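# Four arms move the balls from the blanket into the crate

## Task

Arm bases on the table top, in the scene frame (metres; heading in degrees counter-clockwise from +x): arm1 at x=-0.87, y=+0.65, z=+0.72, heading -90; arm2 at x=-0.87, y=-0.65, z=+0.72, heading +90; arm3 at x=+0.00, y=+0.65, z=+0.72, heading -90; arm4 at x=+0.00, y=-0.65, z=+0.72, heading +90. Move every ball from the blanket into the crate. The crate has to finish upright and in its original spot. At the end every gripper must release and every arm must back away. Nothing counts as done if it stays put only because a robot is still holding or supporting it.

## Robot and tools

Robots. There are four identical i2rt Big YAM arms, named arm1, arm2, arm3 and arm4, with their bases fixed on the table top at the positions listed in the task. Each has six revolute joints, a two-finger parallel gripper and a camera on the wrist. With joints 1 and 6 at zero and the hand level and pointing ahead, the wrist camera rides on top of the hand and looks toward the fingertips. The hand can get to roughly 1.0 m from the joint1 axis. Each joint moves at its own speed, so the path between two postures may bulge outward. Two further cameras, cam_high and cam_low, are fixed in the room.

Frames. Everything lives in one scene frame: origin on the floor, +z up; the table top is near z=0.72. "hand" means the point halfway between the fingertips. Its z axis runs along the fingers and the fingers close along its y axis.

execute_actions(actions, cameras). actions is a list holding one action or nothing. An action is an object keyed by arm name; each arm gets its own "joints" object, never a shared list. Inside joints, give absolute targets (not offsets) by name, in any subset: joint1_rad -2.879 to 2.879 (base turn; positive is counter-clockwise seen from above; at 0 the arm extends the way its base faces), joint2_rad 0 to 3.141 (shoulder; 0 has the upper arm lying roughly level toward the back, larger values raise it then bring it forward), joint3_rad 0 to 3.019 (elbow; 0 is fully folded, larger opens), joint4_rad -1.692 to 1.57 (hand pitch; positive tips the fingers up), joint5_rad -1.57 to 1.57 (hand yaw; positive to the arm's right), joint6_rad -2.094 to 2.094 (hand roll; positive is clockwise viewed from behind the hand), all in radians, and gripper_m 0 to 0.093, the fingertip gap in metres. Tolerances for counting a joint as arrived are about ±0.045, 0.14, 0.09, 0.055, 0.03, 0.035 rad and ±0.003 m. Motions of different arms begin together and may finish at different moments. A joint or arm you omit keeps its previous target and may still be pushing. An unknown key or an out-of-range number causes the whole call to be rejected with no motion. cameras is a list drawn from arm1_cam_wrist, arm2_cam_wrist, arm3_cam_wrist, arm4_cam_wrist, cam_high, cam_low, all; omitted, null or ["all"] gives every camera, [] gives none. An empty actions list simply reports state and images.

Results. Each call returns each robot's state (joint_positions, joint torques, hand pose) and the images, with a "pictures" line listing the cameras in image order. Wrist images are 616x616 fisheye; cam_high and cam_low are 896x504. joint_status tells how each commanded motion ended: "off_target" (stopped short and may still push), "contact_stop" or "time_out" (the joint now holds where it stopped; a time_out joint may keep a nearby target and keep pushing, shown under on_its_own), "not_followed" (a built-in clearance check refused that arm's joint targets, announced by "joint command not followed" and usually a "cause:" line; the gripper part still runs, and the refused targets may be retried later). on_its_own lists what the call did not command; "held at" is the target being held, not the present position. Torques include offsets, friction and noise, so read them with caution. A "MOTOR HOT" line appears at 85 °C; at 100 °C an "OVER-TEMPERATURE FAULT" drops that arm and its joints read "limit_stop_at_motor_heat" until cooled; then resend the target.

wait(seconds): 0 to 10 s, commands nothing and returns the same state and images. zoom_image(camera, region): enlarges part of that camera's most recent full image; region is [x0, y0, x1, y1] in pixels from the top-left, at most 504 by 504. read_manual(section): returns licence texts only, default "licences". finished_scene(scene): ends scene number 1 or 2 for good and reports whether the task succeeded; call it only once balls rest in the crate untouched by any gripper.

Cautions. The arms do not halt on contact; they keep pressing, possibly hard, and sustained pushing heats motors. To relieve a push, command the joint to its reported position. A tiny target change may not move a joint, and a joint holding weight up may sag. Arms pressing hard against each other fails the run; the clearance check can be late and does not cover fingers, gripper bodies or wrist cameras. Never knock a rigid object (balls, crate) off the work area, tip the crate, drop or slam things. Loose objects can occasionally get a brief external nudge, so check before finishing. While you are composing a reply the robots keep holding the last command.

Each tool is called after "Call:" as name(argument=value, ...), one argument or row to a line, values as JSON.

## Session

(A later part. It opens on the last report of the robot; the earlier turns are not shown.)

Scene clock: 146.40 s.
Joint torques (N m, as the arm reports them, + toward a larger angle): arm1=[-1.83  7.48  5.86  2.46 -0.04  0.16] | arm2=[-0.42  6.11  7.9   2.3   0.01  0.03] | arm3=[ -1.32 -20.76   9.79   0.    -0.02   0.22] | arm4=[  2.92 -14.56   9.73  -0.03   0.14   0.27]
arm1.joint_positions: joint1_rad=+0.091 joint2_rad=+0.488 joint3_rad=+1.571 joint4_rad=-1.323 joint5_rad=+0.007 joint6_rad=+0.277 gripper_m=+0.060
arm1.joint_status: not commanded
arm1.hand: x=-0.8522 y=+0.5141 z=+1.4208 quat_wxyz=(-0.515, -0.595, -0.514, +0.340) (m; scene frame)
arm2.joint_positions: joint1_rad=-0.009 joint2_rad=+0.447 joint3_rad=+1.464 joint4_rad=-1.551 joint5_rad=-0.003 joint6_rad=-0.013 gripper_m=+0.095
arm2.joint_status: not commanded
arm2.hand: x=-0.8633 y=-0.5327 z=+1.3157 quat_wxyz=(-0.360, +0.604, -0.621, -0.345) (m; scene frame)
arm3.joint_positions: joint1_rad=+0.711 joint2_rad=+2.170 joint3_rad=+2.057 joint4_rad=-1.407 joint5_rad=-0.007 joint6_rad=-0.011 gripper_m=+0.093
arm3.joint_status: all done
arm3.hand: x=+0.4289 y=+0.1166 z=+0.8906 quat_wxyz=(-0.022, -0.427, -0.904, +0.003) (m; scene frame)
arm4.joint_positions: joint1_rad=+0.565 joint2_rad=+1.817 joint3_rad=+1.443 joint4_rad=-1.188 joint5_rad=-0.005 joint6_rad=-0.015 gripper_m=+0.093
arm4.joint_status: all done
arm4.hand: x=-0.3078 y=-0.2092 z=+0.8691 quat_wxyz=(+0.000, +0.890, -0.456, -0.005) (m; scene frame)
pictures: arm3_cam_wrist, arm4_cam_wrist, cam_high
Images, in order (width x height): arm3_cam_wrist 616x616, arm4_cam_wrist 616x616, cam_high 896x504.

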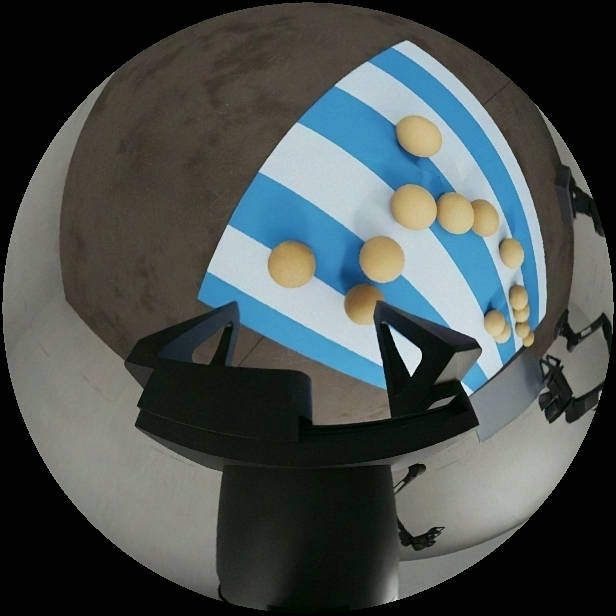

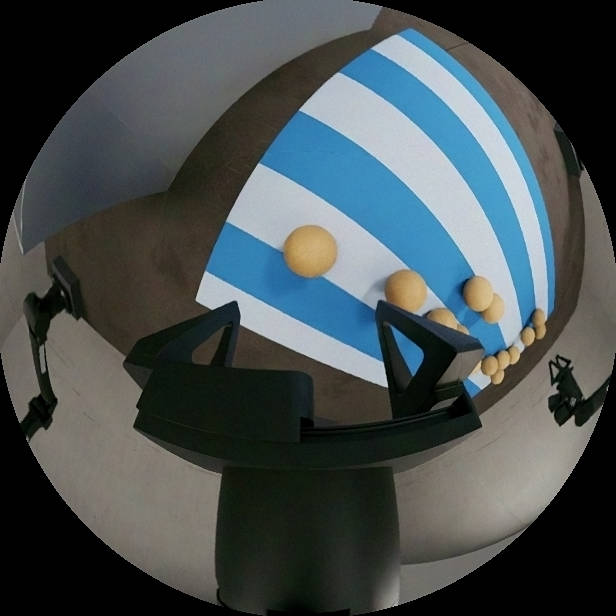

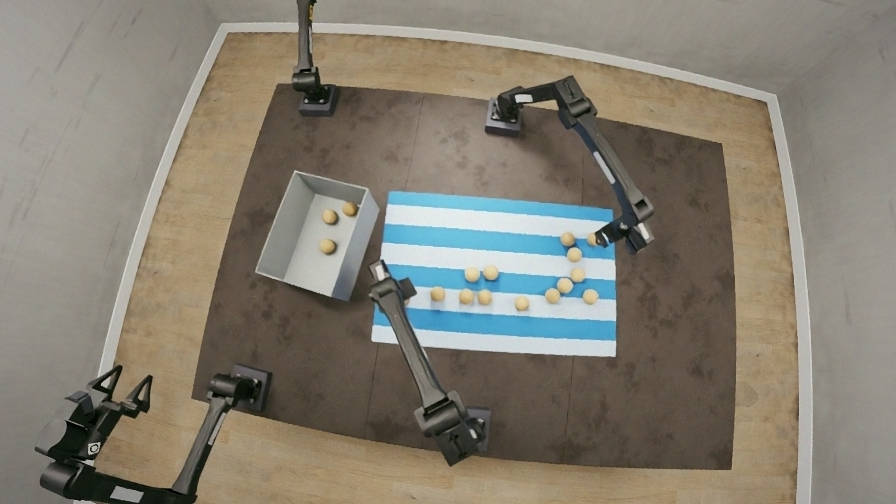

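Call:
execute_actions(
  actions=[
    {"arm4":{"joints":{"joint2_rad":1.955,"joint3_rad":1.35,"joint4_rad":-0.93}},"arm3":{"joints":{"joint1_rad":0.748,"joint2_rad":2.265,"joint3_rad":1.89,"joint4_rad":-1.175}}},
  ],
  cameras=["arm3_cam_wrist"],
)

Call:
execute_actions(
  actions=[
    {"arm4":{"joints":{"gripper_m":0.05}},"arm3":{"joints":{"gripper_m":0.05}}},
  ],
  cameras=[],
)

Call:
execute_actions(
  actions=[
    {"arm4":{"joints":{"joint2_rad":1.4,"joint3_rad":1.5,"joint4_rad":-1.1}},"arm3":{"joints":{"joint2_rad":1.5,"joint4_rad":-1.1}}},
  ],
  cameras=[],
)

Call:
execute_actions(
  actions=[
    {"arm4":{"joints":{"joint1_rad":0.84,"joint3_rad":2.1}},"arm3":{"joints":{"joint1_rad":-0.78,"joint3_rad":2.2}}},
  ],
  cameras=[],
)

Call:
execute_actions(
  actions=[
    {"arm4":{"joints":{"joint2_rad":2.25,"joint3_rad":2.38}},"arm3":{"joints":{"joint2_rad":2.25,"joint3_rad":2.38}}},
  ],
  cameras=[],
)

Call:
execute_actions(
  actions=[
    {"arm4":{"joints":{"gripper_m":0.093}},"arm3":{"joints":{"gripper_m":0.093}}},
  ],
  cameras=[],
)

Call:
execute_actions(
  actions=[
    {"arm4":{"joints":{"joint2_rad":1.4,"joint3_rad":2.0}},"arm3":{"joints":{"joint2_rad":1.4,"joint3_rad":2.0}}},
  ],
  cameras=[],
)

Call:
execute_actions(
  actions=[
    {"arm4":{"joints":{"joint1_rad":0.322,"joint2_rad":1.754,"joint3_rad":1.39,"joint4_rad":-1.17,"joint6_rad":-1.2}},"arm3":{"joints":{"joint1_rad":0.59,"joint2_rad":2.026,"joint3_rad":1.78,"joint4_rad":-1.315}}},
  ],
  cameras=["arm3_cam_wrist","arm4_cam_wrist","cam_high"],
)

Scene clock: 163.33 s.
Joint torques (N m, as the arm reports them, + toward a larger angle): arm1=[-2.04  7.39  5.82  2.48 -0.07  0.14] | arm2=[-0.44  6.1   7.9   2.29  0.01  0.03] | arm3=[ -1.38 -23.34   8.32   0.55  -0.01   0.22] | arm4=[  3.17 -17.66   7.67   0.7    0.15   0.25]
arm1.joint_positions: joint1_rad=+0.091 joint2_rad=+0.488 joint3_rad=+1.571 joint4_rad=-1.323 joint5_rad=+0.007 joint6_rad=+0.277 gripper_m=+0.060
arm1.joint_status: not commanded
arm1.hand: x=-0.8522 y=+0.5141 z=+1.4208 quat_wxyz=(-0.515, -0.595, -0.514, +0.340) (m; scene frame)
arm2.joint_positions: joint1_rad=-0.009 joint2_rad=+0.447 joint3_rad=+1.464 joint4_rad=-1.551 joint5_rad=-0.003 joint6_rad=-0.013 gripper_m=+0.095
arm2.joint_status: not commanded
arm2.hand: x=-0.8633 y=-0.5327 z=+1.3157 quat_wxyz=(-0.360, +0.604, -0.621, -0.345) (m; scene frame)
arm3.joint_positions: joint1_rad=+0.743 joint2_rad=+2.286 joint3_rad=+1.883 joint4_rad=-1.184 joint5_rad=-0.007 joint6_rad=-0.011 gripper_m=+0.093
arm3.joint_status: all done
arm3.hand: x=+0.4360 y=+0.1430 z=+0.7509 quat_wxyz=(+0.008, -0.413, -0.911, -0.012) (m; scene frame)
arm4.joint_positions: joint1_rad=+0.565 joint2_rad=+1.978 joint3_rad=+1.330 joint4_rad=-0.945 joint5_rad=-0.005 joint6_rad=-0.015 gripper_m=+0.093
arm4.joint_status: all done
arm4.hand: x=-0.3053 y=-0.2126 z=+0.7481 quat_wxyz=(+0.007, +0.890, -0.456, +0.008) (m; scene frame)
pictures: arm3_cam_wrist
Images, in order (width x height): arm3_cam_wrist 616x616.

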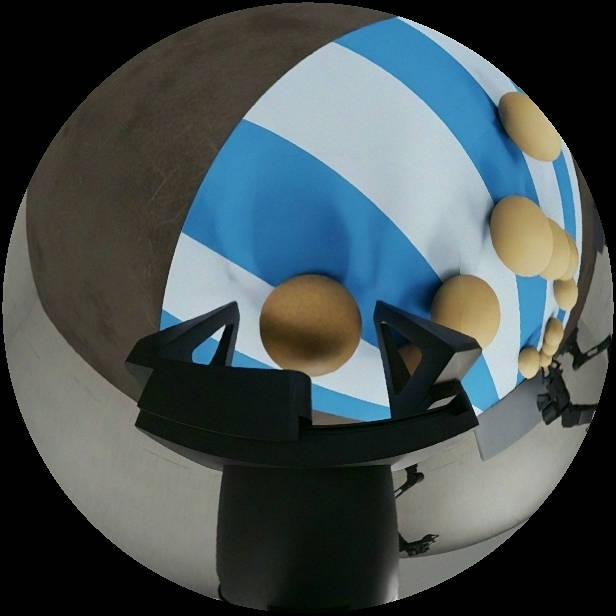

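Scene clock: 163.90 s.
Joint torques (N m, as the arm reports them, + toward a larger angle): arm1=[-2.07  7.05  5.76  2.56 -0.05  0.2 ] | arm2=[-0.45  6.11  7.9   2.3   0.02  0.03] | arm3=[ -1.23 -23.28   8.42   0.53  -0.03   0.21] | arm4=[  3.13 -17.69   7.64   0.7    0.11   0.26]
arm1.joint_positions: joint1_rad=+0.091 joint2_rad=+0.488 joint3_rad=+1.571 joint4_rad=-1.323 joint5_rad=+0.007 joint6_rad=+0.277 gripper_m=+0.060
arm1.joint_status: not commanded
arm1.hand: x=-0.8522 y=+0.5141 z=+1.4208 quat_wxyz=(-0.515, -0.595, -0.514, +0.340) (m; scene frame)
arm2.joint_positions: joint1_rad=-0.009 joint2_rad=+0.447 joint3_rad=+1.464 joint4_rad=-1.551 joint5_rad=-0.003 joint6_rad=-0.013 gripper_m=+0.095
arm2.joint_status: not commanded
arm2.hand: x=-0.8633 y=-0.5327 z=+1.3157 quat_wxyz=(-0.360, +0.604, -0.621, -0.345) (m; scene frame)
arm3.joint_positions: joint1_rad=+0.743 joint2_rad=+2.286 joint3_rad=+1.883 joint4_rad=-1.184 joint5_rad=-0.007 joint6_rad=-0.010 gripper_m=+0.057
arm3.joint_status: gripper_m off_target (ended at +0.057, target +0.050)
arm3.hand: x=+0.4360 y=+0.1430 z=+0.7509 quat_wxyz=(+0.008, -0.413, -0.911, -0.012) (m; scene frame)
arm4.joint_positions: joint1_rad=+0.565 joint2_rad=+1.978 joint3_rad=+1.330 joint4_rad=-0.945 joint5_rad=-0.005 joint6_rad=-0.015 gripper_m=+0.058
arm4.joint_status: gripper_m off_target (ended at +0.058, target +0.050)
arm4.hand: x=-0.3053 y=-0.2126 z=+0.7481 quat_wxyz=(+0.007, +0.890, -0.456, +0.008) (m; scene frame)
pictures: none
No camera images: the call's "cameras" was empty. Leave "cameras" out to get every camera's image.

Scene clock: 165.77 s.
Joint torques (N m, as the arm reports them, + toward a larger angle): arm1=[-2.17  7.01  5.92  2.45 -0.09  0.2 ] | arm2=[-0.42  6.09  7.91  2.3   0.01  0.03] | arm3=[ -1.24 -13.45   9.89   1.65  -0.03   0.21] | arm4=[  2.8  -11.34   9.61   0.61   0.14   0.27]
arm1.joint_positions: joint1_rad=+0.091 joint2_rad=+0.488 joint3_rad=+1.571 joint4_rad=-1.323 joint5_rad=+0.007 joint6_rad=+0.277 gripper_m=+0.060
arm1.joint_status: not commanded
arm1.hand: x=-0.8522 y=+0.5141 z=+1.4208 quat_wxyz=(-0.515, -0.595, -0.514, +0.340) (m; scene frame)
arm2.joint_positions: joint1_rad=-0.009 joint2_rad=+0.447 joint3_rad=+1.464 joint4_rad=-1.551 joint5_rad=-0.003 joint6_rad=-0.013 gripper_m=+0.095
arm2.joint_status: not commanded
arm2.hand: x=-0.8633 y=-0.5327 z=+1.3157 quat_wxyz=(-0.360, +0.604, -0.621, -0.345) (m; scene frame)
arm3.joint_positions: joint1_rad=+0.743 joint2_rad=+1.517 joint3_rad=+1.881 joint4_rad=-1.104 joint5_rad=-0.007 joint6_rad=-0.010 gripper_m=+0.057
arm3.joint_status: all done
arm3.hand: x=+0.3962 y=+0.1837 z=+1.2575 quat_wxyz=(-0.365, -0.379, -0.835, +0.163) (m; scene frame)
arm4.joint_positions: joint1_rad=+0.565 joint2_rad=+1.410 joint3_rad=+1.484 joint4_rad=-1.089 joint5_rad=-0.005 joint6_rad=-0.015 gripper_m=+0.058
arm4.joint_status: all done
arm4.hand: x=-0.3086 y=-0.2084 z=+1.1077 quat_wxyz=(-0.127, +0.856, -0.438, -0.243) (m; scene frame)
pictures: none
No camera images: the call's "cameras" was empty. Leave "cameras" out to get every camera's image.

Scene clock: 167.57 s.
Joint torques (N m, as the arm reports them, + toward a larger angle): arm1=[-2.15  7.03  5.76  2.31 -0.07  0.12] | arm2=[-0.42  6.09  7.91  2.3   0.02  0.03] | arm3=[ -1.48 -12.81  12.75   1.88  -0.09   0.22] | arm4=[ 1.65 -8.01  9.54  1.4   0.12  0.24]
arm1.joint_positions: joint1_rad=+0.091 joint2_rad=+0.488 joint3_rad=+1.571 joint4_rad=-1.323 joint5_rad=+0.007 joint6_rad=+0.277 gripper_m=+0.060
arm1.joint_status: not commanded
arm1.hand: x=-0.8522 y=+0.5141 z=+1.4208 quat_wxyz=(-0.515, -0.595, -0.514, +0.340) (m; scene frame)
arm2.joint_positions: joint1_rad=-0.009 joint2_rad=+0.447 joint3_rad=+1.464 joint4_rad=-1.551 joint5_rad=-0.003 joint6_rad=-0.013 gripper_m=+0.095
arm2.joint_status: not commanded
arm2.hand: x=-0.8633 y=-0.5327 z=+1.3157 quat_wxyz=(-0.360, +0.604, -0.621, -0.345) (m; scene frame)
arm3.joint_positions: joint1_rad=-0.782 joint2_rad=+1.520 joint3_rad=+2.146 joint4_rad=-1.105 joint5_rad=-0.005 joint6_rad=-0.010 gripper_m=+0.057
arm3.joint_status: all done
arm3.hand: x=-0.4356 y=+0.2327 z=+1.3980 quat_wxyz=(-0.186, -0.793, -0.323, +0.481) (m; scene frame)
arm4.joint_positions: joint1_rad=+0.849 joint2_rad=+1.395 joint3_rad=+2.068 joint4_rad=-1.097 joint5_rad=-0.005 joint6_rad=-0.014 gripper_m=+0.058
arm4.joint_status: all done
arm4.hand: x=-0.4248 y=-0.3088 z=+1.4252 quat_wxyz=(-0.183, +0.794, -0.272, -0.511) (m; scene frame)
pictures: none
No camera images: the call's "cameras" was empty. Leave "cameras" out to get every camera's image.

Scene clock: 169.57 s.
Joint torques (N m, as the arm reports them, + toward a larger angle): arm1=[-1.85  6.77  5.75  2.45 -0.06  0.14] | arm2=[-0.43  6.08  7.9   2.29  0.02  0.03] | arm3=[ -2.29 -22.55  12.02   1.26  -0.06   0.24] | arm4=[  1.5  -22.26  11.46   1.05   0.13   0.26]
arm1.joint_positions: joint1_rad=+0.091 joint2_rad=+0.488 joint3_rad=+1.571 joint4_rad=-1.323 joint5_rad=+0.007 joint6_rad=+0.277 gripper_m=+0.060
arm1.joint_status: not commanded
arm1.hand: x=-0.8522 y=+0.5141 z=+1.4208 quat_wxyz=(-0.515, -0.595, -0.514, +0.340) (m; scene frame)
arm2.joint_positions: joint1_rad=-0.009 joint2_rad=+0.447 joint3_rad=+1.464 joint4_rad=-1.551 joint5_rad=-0.003 joint6_rad=-0.013 gripper_m=+0.095
arm2.joint_status: not commanded
arm2.hand: x=-0.8633 y=-0.5327 z=+1.3157 quat_wxyz=(-0.360, +0.604, -0.621, -0.345) (m; scene frame)
arm3.joint_positions: joint1_rad=-0.779 joint2_rad=+2.245 joint3_rad=+2.349 joint4_rad=-1.103 joint5_rad=-0.006 joint6_rad=-0.013 gripper_m=+0.057
arm3.joint_status: all done
arm3.hand: x=-0.5984 y=+0.0808 z=+0.9902 quat_wxyz=(-0.100, -0.889, -0.363, +0.259) (m; scene frame)
arm4.joint_positions: joint1_rad=+0.849 joint2_rad=+2.251 joint3_rad=+2.337 joint4_rad=-1.100 joint5_rad=-0.005 joint6_rad=-0.014 gripper_m=+0.058
arm4.joint_status: all done
arm4.hand: x=-0.6411 y=-0.1337 z=+0.9791 quat_wxyz=(-0.092, +0.909, -0.313, -0.259) (m; scene frame)
pictures: none
No camera images: the call's "cameras" was empty. Leave "cameras" out to get every camera's image.

Scene clock: 170.13 s.
Joint torques (N m, as the arm reports them, + toward a larger angle): arm1=[-2.08  7.2   5.81  2.37 -0.07  0.16] | arm2=[-0.43  6.08  7.9   2.29  0.02  0.03] | arm3=[ -1.86 -22.79  11.97   1.27  -0.05   0.24] | arm4=[  1.62 -22.32  11.35   1.03   0.14   0.24]
arm1.joint_positions: joint1_rad=+0.091 joint2_rad=+0.488 joint3_rad=+1.571 joint4_rad=-1.323 joint5_rad=+0.007 joint6_rad=+0.277 gripper_m=+0.060
arm1.joint_status: not commanded
arm1.hand: x=-0.8522 y=+0.5141 z=+1.4208 quat_wxyz=(-0.515, -0.595, -0.514, +0.340) (m; scene frame)
arm2.joint_positions: joint1_rad=-0.009 joint2_rad=+0.447 joint3_rad=+1.464 joint4_rad=-1.551 joint5_rad=-0.003 joint6_rad=-0.013 gripper_m=+0.095
arm2.joint_status: not commanded
arm2.hand: x=-0.8633 y=-0.5327 z=+1.3157 quat_wxyz=(-0.360, +0.604, -0.621, -0.345) (m; scene frame)
arm3.joint_positions: joint1_rad=-0.779 joint2_rad=+2.245 joint3_rad=+2.349 joint4_rad=-1.103 joint5_rad=-0.006 joint6_rad=-0.013 gripper_m=+0.093
arm3.joint_status: all done
arm3.hand: x=-0.5984 y=+0.0808 z=+0.9902 quat_wxyz=(-0.100, -0.889, -0.363, +0.259) (m; scene frame)
arm4.joint_positions: joint1_rad=+0.849 joint2_rad=+2.251 joint3_rad=+2.337 joint4_rad=-1.100 joint5_rad=-0.005 joint6_rad=-0.014 gripper_m=+0.093
arm4.joint_status: all done
arm4.hand: x=-0.6411 y=-0.1337 z=+0.9791 quat_wxyz=(-0.092, +0.909, -0.313, -0.259) (m; scene frame)
pictures: none
No camera images: the call's "cameras" was empty. Leave "cameras" out to get every camera's image.

Scene clock: 172.30 s.
Joint torques (N m, as the arm reports them, + toward a larger angle): arm1=[-1.74  7.42  5.76  2.42 -0.07  0.17] | arm2=[-0.42  6.11  7.9   2.29  0.02  0.03] | arm3=[ -1.84 -10.43   8.78   1.79  -0.06   0.24] | arm4=[  1.08 -10.6    9.04   1.48   0.12   0.26]
arm1.joint_positions: joint1_rad=+0.091 joint2_rad=+0.488 joint3_rad=+1.571 joint4_rad=-1.323 joint5_rad=+0.007 joint6_rad=+0.277 gripper_m=+0.060
arm1.joint_status: not commanded
arm1.hand: x=-0.8522 y=+0.5141 z=+1.4208 quat_wxyz=(-0.515, -0.595, -0.514, +0.340) (m; scene frame)
arm2.joint_positions: joint1_rad=-0.009 joint2_rad=+0.447 joint3_rad=+1.464 joint4_rad=-1.551 joint5_rad=-0.003 joint6_rad=-0.013 gripper_m=+0.095
arm2.joint_status: not commanded
arm2.hand: x=-0.8633 y=-0.5327 z=+1.3157 quat_wxyz=(-0.360, +0.604, -0.621, -0.345) (m; scene frame)
arm3.joint_positions: joint1_rad=-0.779 joint2_rad=+1.412 joint3_rad=+1.997 joint4_rad=-1.103 joint5_rad=-0.006 joint6_rad=-0.013 gripper_m=+0.093
arm3.joint_status: all done
arm3.hand: x=-0.4072 y=+0.2572 z=+1.3802 quat_wxyz=(-0.181, -0.802, -0.329, +0.465) (m; scene frame)
arm4.joint_positions: joint1_rad=+0.849 joint2_rad=+1.416 joint3_rad=+1.981 joint4_rad=-1.100 joint5_rad=-0.005 joint6_rad=-0.014 gripper_m=+0.093
arm4.joint_status: all done
arm4.hand: x=-0.4400 y=-0.2965 z=+1.3673 quat_wxyz=(-0.167, +0.822, -0.282, -0.467) (m; scene frame)
pictures: none
No camera images: the call's "cameras" was empty. Leave "cameras" out to get every camera's image.

Scene clock: 174.27 s.
Joint torques (N m, as the arm reports them, + toward a larger angle): arm1=[-1.74  7.01  5.77  2.39 -0.06  0.17] | arm2=[-0.43  6.09  7.9   2.29  0.02  0.03] | arm3=[ -2.16 -18.82   9.16  -0.07   0.01   0.22] | arm4=[  2.36 -13.1    9.56  -0.04  -0.05  -0.1 ]
arm1.joint_positions: joint1_rad=+0.091 joint2_rad=+0.488 joint3_rad=+1.571 joint4_rad=-1.323 joint5_rad=+0.007 joint6_rad=+0.277 gripper_m=+0.060
arm1.joint_status: not commanded
arm1.hand: x=-0.8522 y=+0.5141 z=+1.4208 quat_wxyz=(-0.515, -0.595, -0.514, +0.340) (m; scene frame)
arm2.joint_positions: joint1_rad=-0.009 joint2_rad=+0.447 joint3_rad=+1.464 joint4_rad=-1.551 joint5_rad=-0.003 joint6_rad=-0.013 gripper_m=+0.095
arm2.joint_status: not commanded
arm2.hand: x=-0.8633 y=-0.5327 z=+1.3157 quat_wxyz=(-0.360, +0.604, -0.621, -0.345) (m; scene frame)
arm3.joint_positions: joint1_rad=+0.599 joint2_rad=+2.028 joint3_rad=+1.769 joint4_rad=-1.308 joint5_rad=-0.008 joint6_rad=-0.011 gripper_m=+0.093
arm3.joint_status: all done
arm3.hand: x=+0.3331 y=+0.1257 z=+0.8708 quat_wxyz=(-0.001, -0.477, -0.879, -0.008) (m; scene frame)
arm4.joint_positions: joint1_rad=+0.319 joint2_rad=+1.746 joint3_rad=+1.354 joint4_rad=-1.167 joint5_rad=-0.003 joint6_rad=-1.183 gripper_m=+0.093
arm4.joint_status: all done
arm4.hand: x=-0.1813 y=-0.1726 z=+0.8730 quat_wxyz=(-0.006, +1.000, -0.012, -0.003) (m; scene frame)
pictures: arm3_cam_wrist, arm4_cam_wrist, cam_high
Images, in order (width x height): arm3_cam_wrist 616x616, arm4_cam_wrist 616x616, cam_high 896x504.

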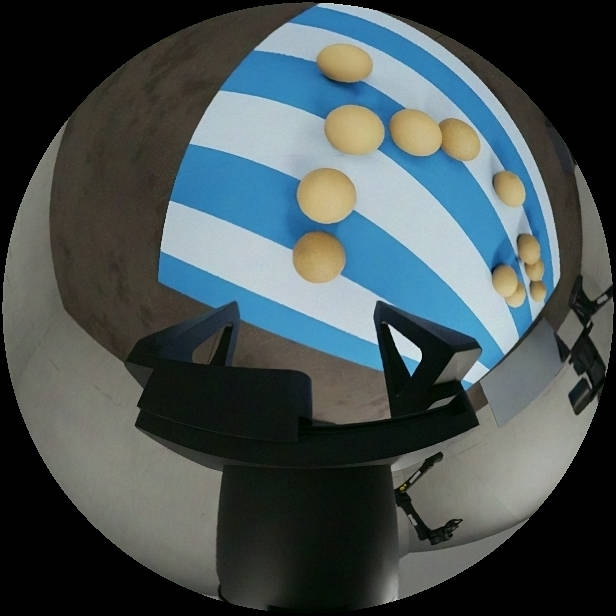

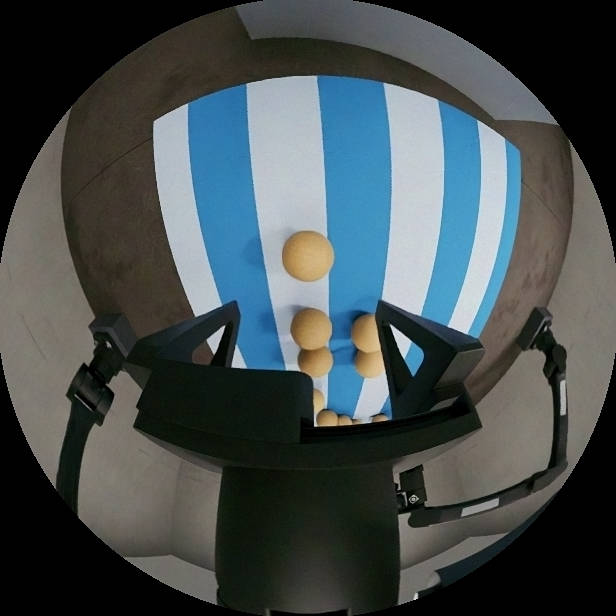

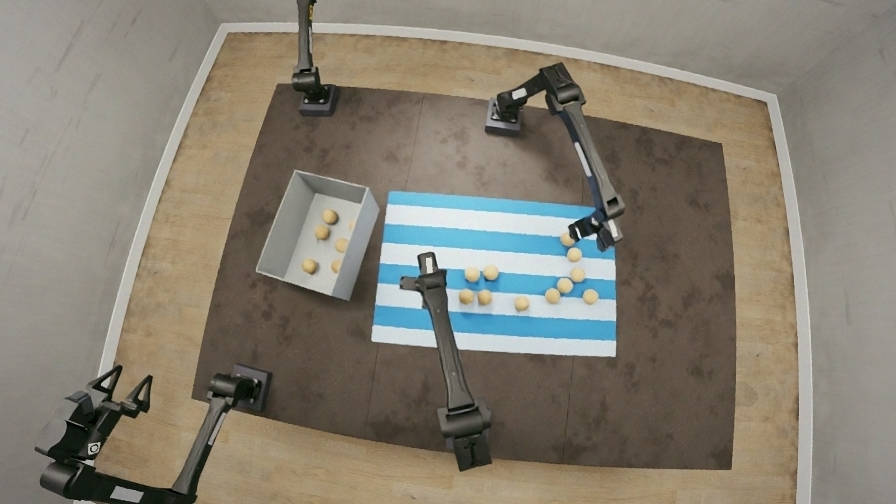

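Call:
execute_actions(
  actions=[
    {"arm4":{"joints":{"joint1_rad":0.303,"joint2_rad":1.897,"joint3_rad":1.26,"joint4_rad":-0.895}},"arm3":{"joints":{"joint1_rad":0.572,"joint2_rad":2.128,"joint3_rad":1.645,"joint4_rad":-1.065}}},
  ],
  cameras=[],
)

Call:
execute_actions(
  actions=[
    {"arm4":{"joints":{"gripper_m":0.05}},"arm3":{"joints":{"gripper_m":0.05}}},
  ],
  cameras=[],
)

Call:
execute_actions(
  actions=[
    {"arm4":{"joints":{"joint2_rad":1.4,"joint3_rad":1.5,"joint4_rad":-1.1,"joint6_rad":0}},"arm3":{"joints":{"joint2_rad":1.45}}},
  ],
  cameras=[],
)

Call:
execute_actions(
  actions=[
    {"arm4":{"joints":{"joint1_rad":0.84,"joint3_rad":2.1}},"arm3":{"joints":{"joint1_rad":-0.78,"joint3_rad":2.2,"joint4_rad":-1.1}}},
  ],
  cameras=[],
)

Call:
execute_actions(
  actions=[
    {"arm4":{"joints":{"joint2_rad":2.25,"joint3_rad":2.38}},"arm3":{"joints":{"joint2_rad":2.25,"joint3_rad":2.38}}},
  ],
  cameras=[],
)

Call:
execute_actions(
  actions=[
    {"arm4":{"joints":{"gripper_m":0.093}},"arm3":{"joints":{"gripper_m":0.093}}},
  ],
  cameras=[],
)

Call:
execute_actions(
  actions=[
    {"arm4":{"joints":{"joint2_rad":1.3,"joint3_rad":1.8,"joint4_rad":-1.3,"joint6_rad":-2.05}},"arm3":{"joints":{"joint1_rad":-0.3,"joint2_rad":1.4,"joint3_rad":2.09}}},
  ],
  cameras=[],
)

Call:
execute_actions(
  actions=[
    {"arm4":{"joints":{"joint1_rad":0.097,"joint2_rad":1.697,"joint3_rad":1.31,"joint4_rad":-1.15}},"arm3":{"joints":{"joint1_rad":0.565,"joint2_rad":2.21,"joint4_rad":-1.44}}},
  ],
  cameras=["arm3_cam_wrist","arm4_cam_wrist","cam_high"],
)

Scene clock: 195.73 s.
Joint torques (N m, as the arm reports them, + toward a larger angle): arm1=[-1.84  7.09  5.74  2.34 -0.05  0.18] | arm2=[-0.44  6.1   7.91  2.3   0.02  0.03] | arm3=[ -2.23 -20.99   7.86   0.56   0.01   0.22] | arm4=[  1.58 -16.22   7.34   0.58  -0.05  -0.08]
arm1.joint_positions: joint1_rad=+0.091 joint2_rad=+0.488 joint3_rad=+1.571 joint4_rad=-1.323 joint5_rad=+0.007 joint6_rad=+0.277 gripper_m=+0.060
arm1.joint_status: not commanded
arm1.hand: x=-0.8522 y=+0.5141 z=+1.4208 quat_wxyz=(-0.515, -0.595, -0.514, +0.340) (m; scene frame)
arm2.joint_positions: joint1_rad=-0.009 joint2_rad=+0.447 joint3_rad=+1.464 joint4_rad=-1.551 joint5_rad=-0.003 joint6_rad=-0.013 gripper_m=+0.095
arm2.joint_status: not commanded
arm2.hand: x=-0.8633 y=-0.5327 z=+1.3157 quat_wxyz=(-0.360, +0.604, -0.621, -0.345) (m; scene frame)
arm3.joint_positions: joint1_rad=+0.582 joint2_rad=+2.148 joint3_rad=+1.640 joint4_rad=-1.074 joint5_rad=-0.008 joint6_rad=-0.011 gripper_m=+0.093
arm3.joint_status: all done
arm3.hand: x=+0.3218 y=+0.1247 z=+0.7533 quat_wxyz=(+0.006, -0.485, -0.875, -0.011) (m; scene frame)
arm4.joint_positions: joint1_rad=+0.313 joint2_rad=+1.919 joint3_rad=+1.240 joint4_rad=-0.910 joint5_rad=-0.003 joint6_rad=-1.184 gripper_m=+0.093
arm4.joint_status: all done
arm4.hand: x=-0.1773 y=-0.1742 z=+0.7508 quat_wxyz=(+0.008, +1.000, -0.015, +0.002) (m; scene frame)
pictures: none
No camera images: the call's "cameras" was empty. Leave "cameras" out to get every camera's image.

Scene clock: 196.30 s.
Joint torques (N m, as the arm reports them, + toward a larger angle): arm1=[-2.11  7.29  5.93  2.41 -0.07  0.15] | arm2=[-0.42  6.09  7.9   2.29  0.01  0.03] | arm3=[ -2.25 -21.08   7.83   0.56  -0.01   0.22] | arm4=[  1.21 -16.36   7.41   0.58  -0.06  -0.1 ]
arm1.joint_positions: joint1_rad=+0.091 joint2_rad=+0.488 joint3_rad=+1.571 joint4_rad=-1.323 joint5_rad=+0.007 joint6_rad=+0.277 gripper_m=+0.060
arm1.joint_status: not commanded
arm1.hand: x=-0.8522 y=+0.5141 z=+1.4208 quat_wxyz=(-0.515, -0.595, -0.514, +0.340) (m; scene frame)
arm2.joint_positions: joint1_rad=-0.009 joint2_rad=+0.447 joint3_rad=+1.464 joint4_rad=-1.551 joint5_rad=-0.003 joint6_rad=-0.013 gripper_m=+0.095
arm2.joint_status: not commanded
arm2.hand: x=-0.8633 y=-0.5327 z=+1.3157 quat_wxyz=(-0.360, +0.604, -0.621, -0.345) (m; scene frame)
arm3.joint_positions: joint1_rad=+0.582 joint2_rad=+2.148 joint3_rad=+1.640 joint4_rad=-1.074 joint5_rad=-0.007 joint6_rad=-0.011 gripper_m=+0.057
arm3.joint_status: gripper_m off_target (ended at +0.057, target +0.050)
arm3.hand: x=+0.3217 y=+0.1246 z=+0.7533 quat_wxyz=(+0.006, -0.485, -0.875, -0.011) (m; scene frame)
arm4.joint_positions: joint1_rad=+0.313 joint2_rad=+1.919 joint3_rad=+1.240 joint4_rad=-0.909 joint5_rad=-0.003 joint6_rad=-1.184 gripper_m=+0.058
arm4.joint_status: gripper_m off_target (ended at +0.058, target +0.050)
arm4.hand: x=-0.1773 y=-0.1740 z=+0.7508 quat_wxyz=(+0.008, +1.000, -0.015, +0.002) (m; scene frame)
pictures: none
No camera images: the call's "cameras" was empty. Leave "cameras" out to get every camera's image.

Scene clock: 198.27 s.
Joint torques (N m, as the arm reports them, + toward a larger angle): arm1=[-1.46  7.16  5.8   2.44 -0.04  0.15] | arm2=[-0.44  6.11  7.91  2.3   0.01  0.03] | arm3=[ -2.29 -12.53   9.88   1.52  -0.01   0.22] | arm4=[  1.36 -11.45   9.44   0.7    0.06   0.27]
arm1.joint_positions: joint1_rad=+0.091 joint2_rad=+0.488 joint3_rad=+1.571 joint4_rad=-1.323 joint5_rad=+0.007 joint6_rad=+0.277 gripper_m=+0.060
arm1.joint_status: not commanded
arm1.hand: x=-0.8522 y=+0.5141 z=+1.4208 quat_wxyz=(-0.515, -0.595, -0.514, +0.340) (m; scene frame)
arm2.joint_positions: joint1_rad=-0.009 joint2_rad=+0.447 joint3_rad=+1.464 joint4_rad=-1.551 joint5_rad=-0.003 joint6_rad=-0.013 gripper_m=+0.095
arm2.joint_status: not commanded
arm2.hand: x=-0.8633 y=-0.5327 z=+1.3157 quat_wxyz=(-0.360, +0.604, -0.621, -0.345) (m; scene frame)
arm3.joint_positions: joint1_rad=+0.582 joint2_rad=+1.461 joint3_rad=+1.640 joint4_rad=-1.071 joint5_rad=-0.007 joint6_rad=-0.011 gripper_m=+0.057
arm3.joint_status: all done
arm3.hand: x=+0.3017 y=+0.1526 z=+1.1657 quat_wxyz=(-0.289, -0.458, -0.826, +0.157) (m; scene frame)
arm4.joint_positions: joint1_rad=+0.313 joint2_rad=+1.414 joint3_rad=+1.486 joint4_rad=-1.089 joint5_rad=-0.003 joint6_rad=-0.017 gripper_m=+0.058
arm4.joint_status: all done
arm4.hand: x=-0.1886 y=-0.1443 z=+1.1066 quat_wxyz=(-0.157, +0.795, -0.542, -0.224) (m; scene frame)
pictures: none
No camera images: the call's "cameras" was empty. Leave "cameras" out to get every camera's image.

Scene clock: 199.93 s.
Joint torques (N m, as the arm reports them, + toward a larger angle): arm1=[-2.27  7.36  5.6   2.44 -0.05  0.16] | arm2=[-0.4   6.1   7.91  2.3   0.02  0.03] | arm3=[ -1.76 -10.86  12.75   1.81  -0.11   0.22] | arm4=[ 1.47 -7.79  9.6   1.49  0.15  0.23]
arm1.joint_positions: joint1_rad=+0.091 joint2_rad=+0.488 joint3_rad=+1.571 joint4_rad=-1.323 joint5_rad=+0.007 joint6_rad=+0.277 gripper_m=+0.060
arm1.joint_status: not commanded
arm1.hand: x=-0.8522 y=+0.5141 z=+1.4208 quat_wxyz=(-0.515, -0.595, -0.514, +0.340) (m; scene frame)
arm2.joint_positions: joint1_rad=-0.009 joint2_rad=+0.447 joint3_rad=+1.464 joint4_rad=-1.551 joint5_rad=-0.003 joint6_rad=-0.013 gripper_m=+0.095
arm2.joint_status: not commanded
arm2.hand: x=-0.8633 y=-0.5327 z=+1.3157 quat_wxyz=(-0.360, +0.604, -0.621, -0.345) (m; scene frame)
arm3.joint_positions: joint1_rad=-0.781 joint2_rad=+1.463 joint3_rad=+2.143 joint4_rad=-1.103 joint5_rad=-0.005 joint6_rad=-0.011 gripper_m=+0.057
arm3.joint_status: all done
arm3.hand: x=-0.4145 y=+0.2514 z=+1.4293 quat_wxyz=(-0.195, -0.779, -0.318, +0.503) (m; scene frame)
arm4.joint_positions: joint1_rad=+0.850 joint2_rad=+1.393 joint3_rad=+2.066 joint4_rad=-1.097 joint5_rad=-0.005 joint6_rad=-0.014 gripper_m=+0.058
arm4.joint_status: all done
arm4.hand: x=-0.4249 y=-0.3095 z=+1.4248 quat_wxyz=(-0.182, +0.795, -0.272, -0.511) (m; scene frame)
pictures: none
No camera images: the call's "cameras" was empty. Leave "cameras" out to get every camera's image.

Scene clock: 201.93 s.
Joint torques (N m, as the arm reports them, + toward a larger angle): arm1=[-2.28  7.19  5.8   2.46 -0.09  0.13] | arm2=[-0.41  6.06  7.91  2.3   0.02  0.03] | arm3=[ -1.86 -22.36  12.09   1.31  -0.1    0.22] | arm4=[  1.63 -22.2   11.48   0.99   0.15   0.25]
arm1.joint_positions: joint1_rad=+0.091 joint2_rad=+0.488 joint3_rad=+1.571 joint4_rad=-1.323 joint5_rad=+0.007 joint6_rad=+0.277 gripper_m=+0.060
arm1.joint_status: not commanded
arm1.hand: x=-0.8522 y=+0.5141 z=+1.4208 quat_wxyz=(-0.515, -0.595, -0.514, +0.340) (m; scene frame)
arm2.joint_positions: joint1_rad=-0.009 joint2_rad=+0.447 joint3_rad=+1.464 joint4_rad=-1.551 joint5_rad=-0.003 joint6_rad=-0.013 gripper_m=+0.095
arm2.joint_status: not commanded
arm2.hand: x=-0.8633 y=-0.5327 z=+1.3157 quat_wxyz=(-0.360, +0.604, -0.621, -0.345) (m; scene frame)
arm3.joint_positions: joint1_rad=-0.780 joint2_rad=+2.244 joint3_rad=+2.347 joint4_rad=-1.104 joint5_rad=-0.005 joint6_rad=-0.011 gripper_m=+0.057
arm3.joint_status: all done
arm3.hand: x=-0.5988 y=+0.0820 z=+0.9902 quat_wxyz=(-0.100, -0.890, -0.361, +0.259) (m; scene frame)
arm4.joint_positions: joint1_rad=+0.850 joint2_rad=+2.251 joint3_rad=+2.336 joint4_rad=-1.100 joint5_rad=-0.005 joint6_rad=-0.014 gripper_m=+0.058
arm4.joint_status: all done
arm4.hand: x=-0.6417 y=-0.1345 z=+0.9786 quat_wxyz=(-0.091, +0.909, -0.312, -0.259) (m; scene frame)
pictures: none
No camera images: the call's "cameras" was empty. Leave "cameras" out to get every camera's image.

Scene clock: 202.50 s.
Joint torques (N m, as the arm reports them, + toward a larger angle): arm1=[-2.31  7.04  5.91  2.4  -0.06  0.16] | arm2=[-0.41  6.08  7.91  2.29  0.01  0.03] | arm3=[ -1.78 -22.56  12.18   1.3   -0.1    0.22] | arm4=[  1.55 -22.    11.33   1.13   0.15   0.25]
arm1.joint_positions: joint1_rad=+0.091 joint2_rad=+0.488 joint3_rad=+1.571 joint4_rad=-1.323 joint5_rad=+0.007 joint6_rad=+0.277 gripper_m=+0.060
arm1.joint_status: not commanded
arm1.hand: x=-0.8522 y=+0.5141 z=+1.4208 quat_wxyz=(-0.515, -0.595, -0.514, +0.340) (m; scene frame)
arm2.joint_positions: joint1_rad=-0.009 joint2_rad=+0.447 joint3_rad=+1.464 joint4_rad=-1.551 joint5_rad=-0.003 joint6_rad=-0.013 gripper_m=+0.095
arm2.joint_status: not commanded
arm2.hand: x=-0.8633 y=-0.5327 z=+1.3157 quat_wxyz=(-0.360, +0.604, -0.621, -0.345) (m; scene frame)
arm3.joint_positions: joint1_rad=-0.780 joint2_rad=+2.244 joint3_rad=+2.347 joint4_rad=-1.104 joint5_rad=-0.005 joint6_rad=-0.011 gripper_m=+0.093
arm3.joint_status: all done
arm3.hand: x=-0.5988 y=+0.0820 z=+0.9902 quat_wxyz=(-0.100, -0.890, -0.361, +0.259) (m; scene frame)
arm4.joint_positions: joint1_rad=+0.850 joint2_rad=+2.251 joint3_rad=+2.336 joint4_rad=-1.100 joint5_rad=-0.005 joint6_rad=-0.014 gripper_m=+0.093
arm4.joint_status: all done
arm4.hand: x=-0.6417 y=-0.1345 z=+0.9786 quat_wxyz=(-0.091, +0.909, -0.312, -0.259) (m; scene frame)
pictures: none
No camera images: the call's "cameras" was empty. Leave "cameras" out to get every camera's image.

Scene clock: 204.87 s.
Joint torques (N m, as the arm reports them, + toward a larger angle): arm1=[-1.72  6.66  5.8   2.48 -0.03  0.17] | arm2=[-0.45  6.09  7.9   2.3   0.02  0.03] | arm3=[-1.16 -9.7   8.59  1.83 -0.09  0.22] | arm4=[ 1.38 -8.99  8.75  0.83  0.08 -0.05]
arm1.joint_positions: joint1_rad=+0.091 joint2_rad=+0.488 joint3_rad=+1.571 joint4_rad=-1.323 joint5_rad=+0.007 joint6_rad=+0.277 gripper_m=+0.060
arm1.joint_status: not commanded
arm1.hand: x=-0.8522 y=+0.5141 z=+1.4208 quat_wxyz=(-0.515, -0.595, -0.514, +0.340) (m; scene frame)
arm2.joint_positions: joint1_rad=-0.009 joint2_rad=+0.447 joint3_rad=+1.464 joint4_rad=-1.551 joint5_rad=-0.003 joint6_rad=-0.013 gripper_m=+0.095
arm2.joint_status: not commanded
arm2.hand: x=-0.8633 y=-0.5327 z=+1.3157 quat_wxyz=(-0.360, +0.604, -0.621, -0.345) (m; scene frame)
arm3.joint_positions: joint1_rad=-0.308 joint2_rad=+1.409 joint3_rad=+2.085 joint4_rad=-1.103 joint5_rad=-0.005 joint6_rad=-0.010 gripper_m=+0.093
arm3.joint_status: all done
arm3.hand: x=-0.1840 y=+0.1247 z=+1.4267 quat_wxyz=(-0.308, -0.686, -0.492, +0.440) (m; scene frame)
arm4.joint_positions: joint1_rad=+0.850 joint2_rad=+1.314 joint3_rad=+1.787 joint4_rad=-1.290 joint5_rad=-0.005 joint6_rad=-2.034 gripper_m=+0.093
arm4.joint_status: all done
arm4.hand: x=-0.3897 y=-0.3377 z=+1.2817 quat_wxyz=(-0.360, +0.723, +0.584, -0.081) (m; scene frame)
pictures: none
No camera images: the call's "cameras" was empty. Leave "cameras" out to get every camera's image.

Scene clock: 206.77 s.
Joint torques (N m, as the arm reports them, + toward a larger angle): arm1=[-2.1   7.4   5.82  2.34 -0.05  0.13] | arm2=[-0.4   6.11  7.91  2.3   0.01  0.03] | arm3=[ -1.14 -22.02  10.07  -0.07  -0.02   0.22] | arm4=[  2.8  -12.35   9.54   0.04  -0.03  -0.11]
arm1.joint_positions: joint1_rad=+0.091 joint2_rad=+0.488 joint3_rad=+1.571 joint4_rad=-1.323 joint5_rad=+0.007 joint6_rad=+0.277 gripper_m=+0.060
arm1.joint_status: not commanded
arm1.hand: x=-0.8522 y=+0.5141 z=+1.4208 quat_wxyz=(-0.515, -0.595, -0.514, +0.340) (m; scene frame)
arm2.joint_positions: joint1_rad=-0.009 joint2_rad=+0.447 joint3_rad=+1.464 joint4_rad=-1.551 joint5_rad=-0.003 joint6_rad=-0.013 gripper_m=+0.095
arm2.joint_status: not commanded
arm2.hand: x=-0.8633 y=-0.5327 z=+1.3157 quat_wxyz=(-0.360, +0.604, -0.621, -0.345) (m; scene frame)
arm3.joint_positions: joint1_rad=+0.557 joint2_rad=+2.216 joint3_rad=+2.070 joint4_rad=-1.433 joint5_rad=-0.007 joint6_rad=-0.010 gripper_m=+0.093
arm3.joint_status: all done
arm3.hand: x=+0.3402 y=+0.0607 z=+0.8645 quat_wxyz=(+0.004, -0.496, -0.868, -0.010) (m; scene frame)
arm4.joint_positions: joint1_rad=+0.089 joint2_rad=+1.692 joint3_rad=+1.272 joint4_rad=-1.150 joint5_rad=-0.003 joint6_rad=-2.034 gripper_m=+0.093
arm4.joint_status: all done
arm4.hand: x=-0.0637 y=-0.1703 z=+0.8699 quat_wxyz=(-0.001, +0.956, +0.293, -0.001) (m; scene frame)
pictures: arm3_cam_wrist, arm4_cam_wrist, cam_high
Images, in order (width x height): arm3_cam_wrist 616x616, arm4_cam_wrist 616x616, cam_high 896x504.

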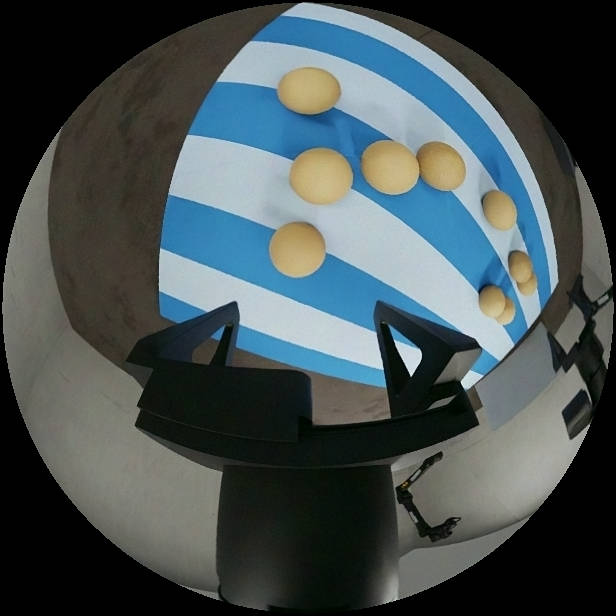

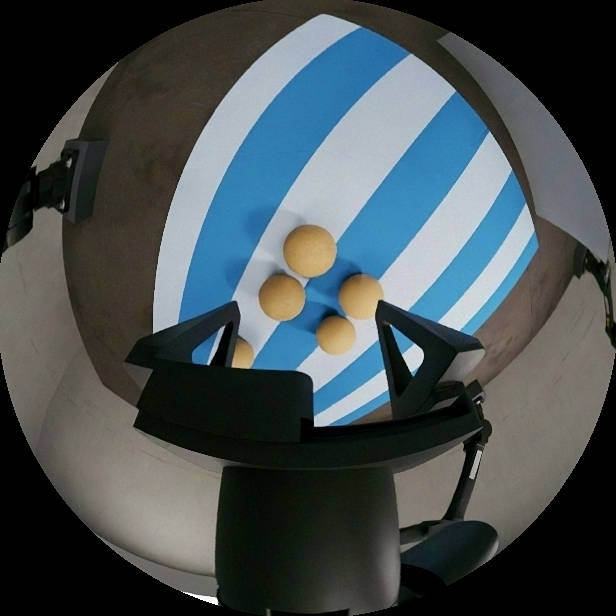

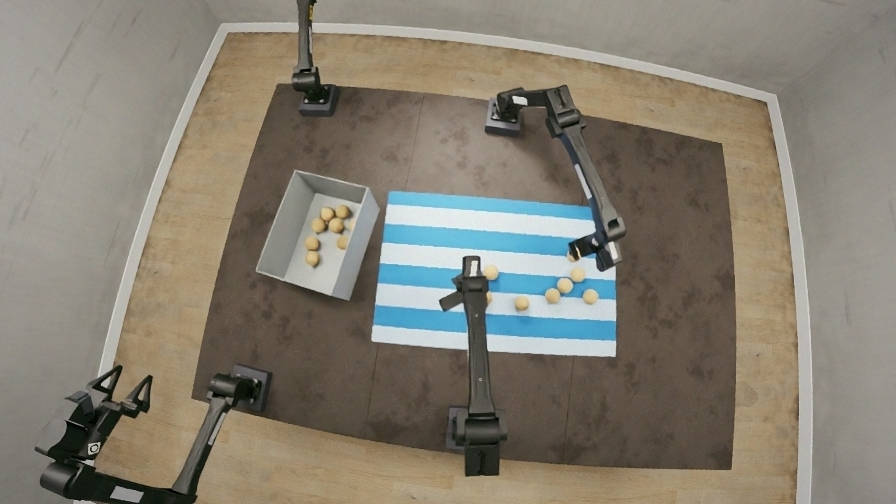

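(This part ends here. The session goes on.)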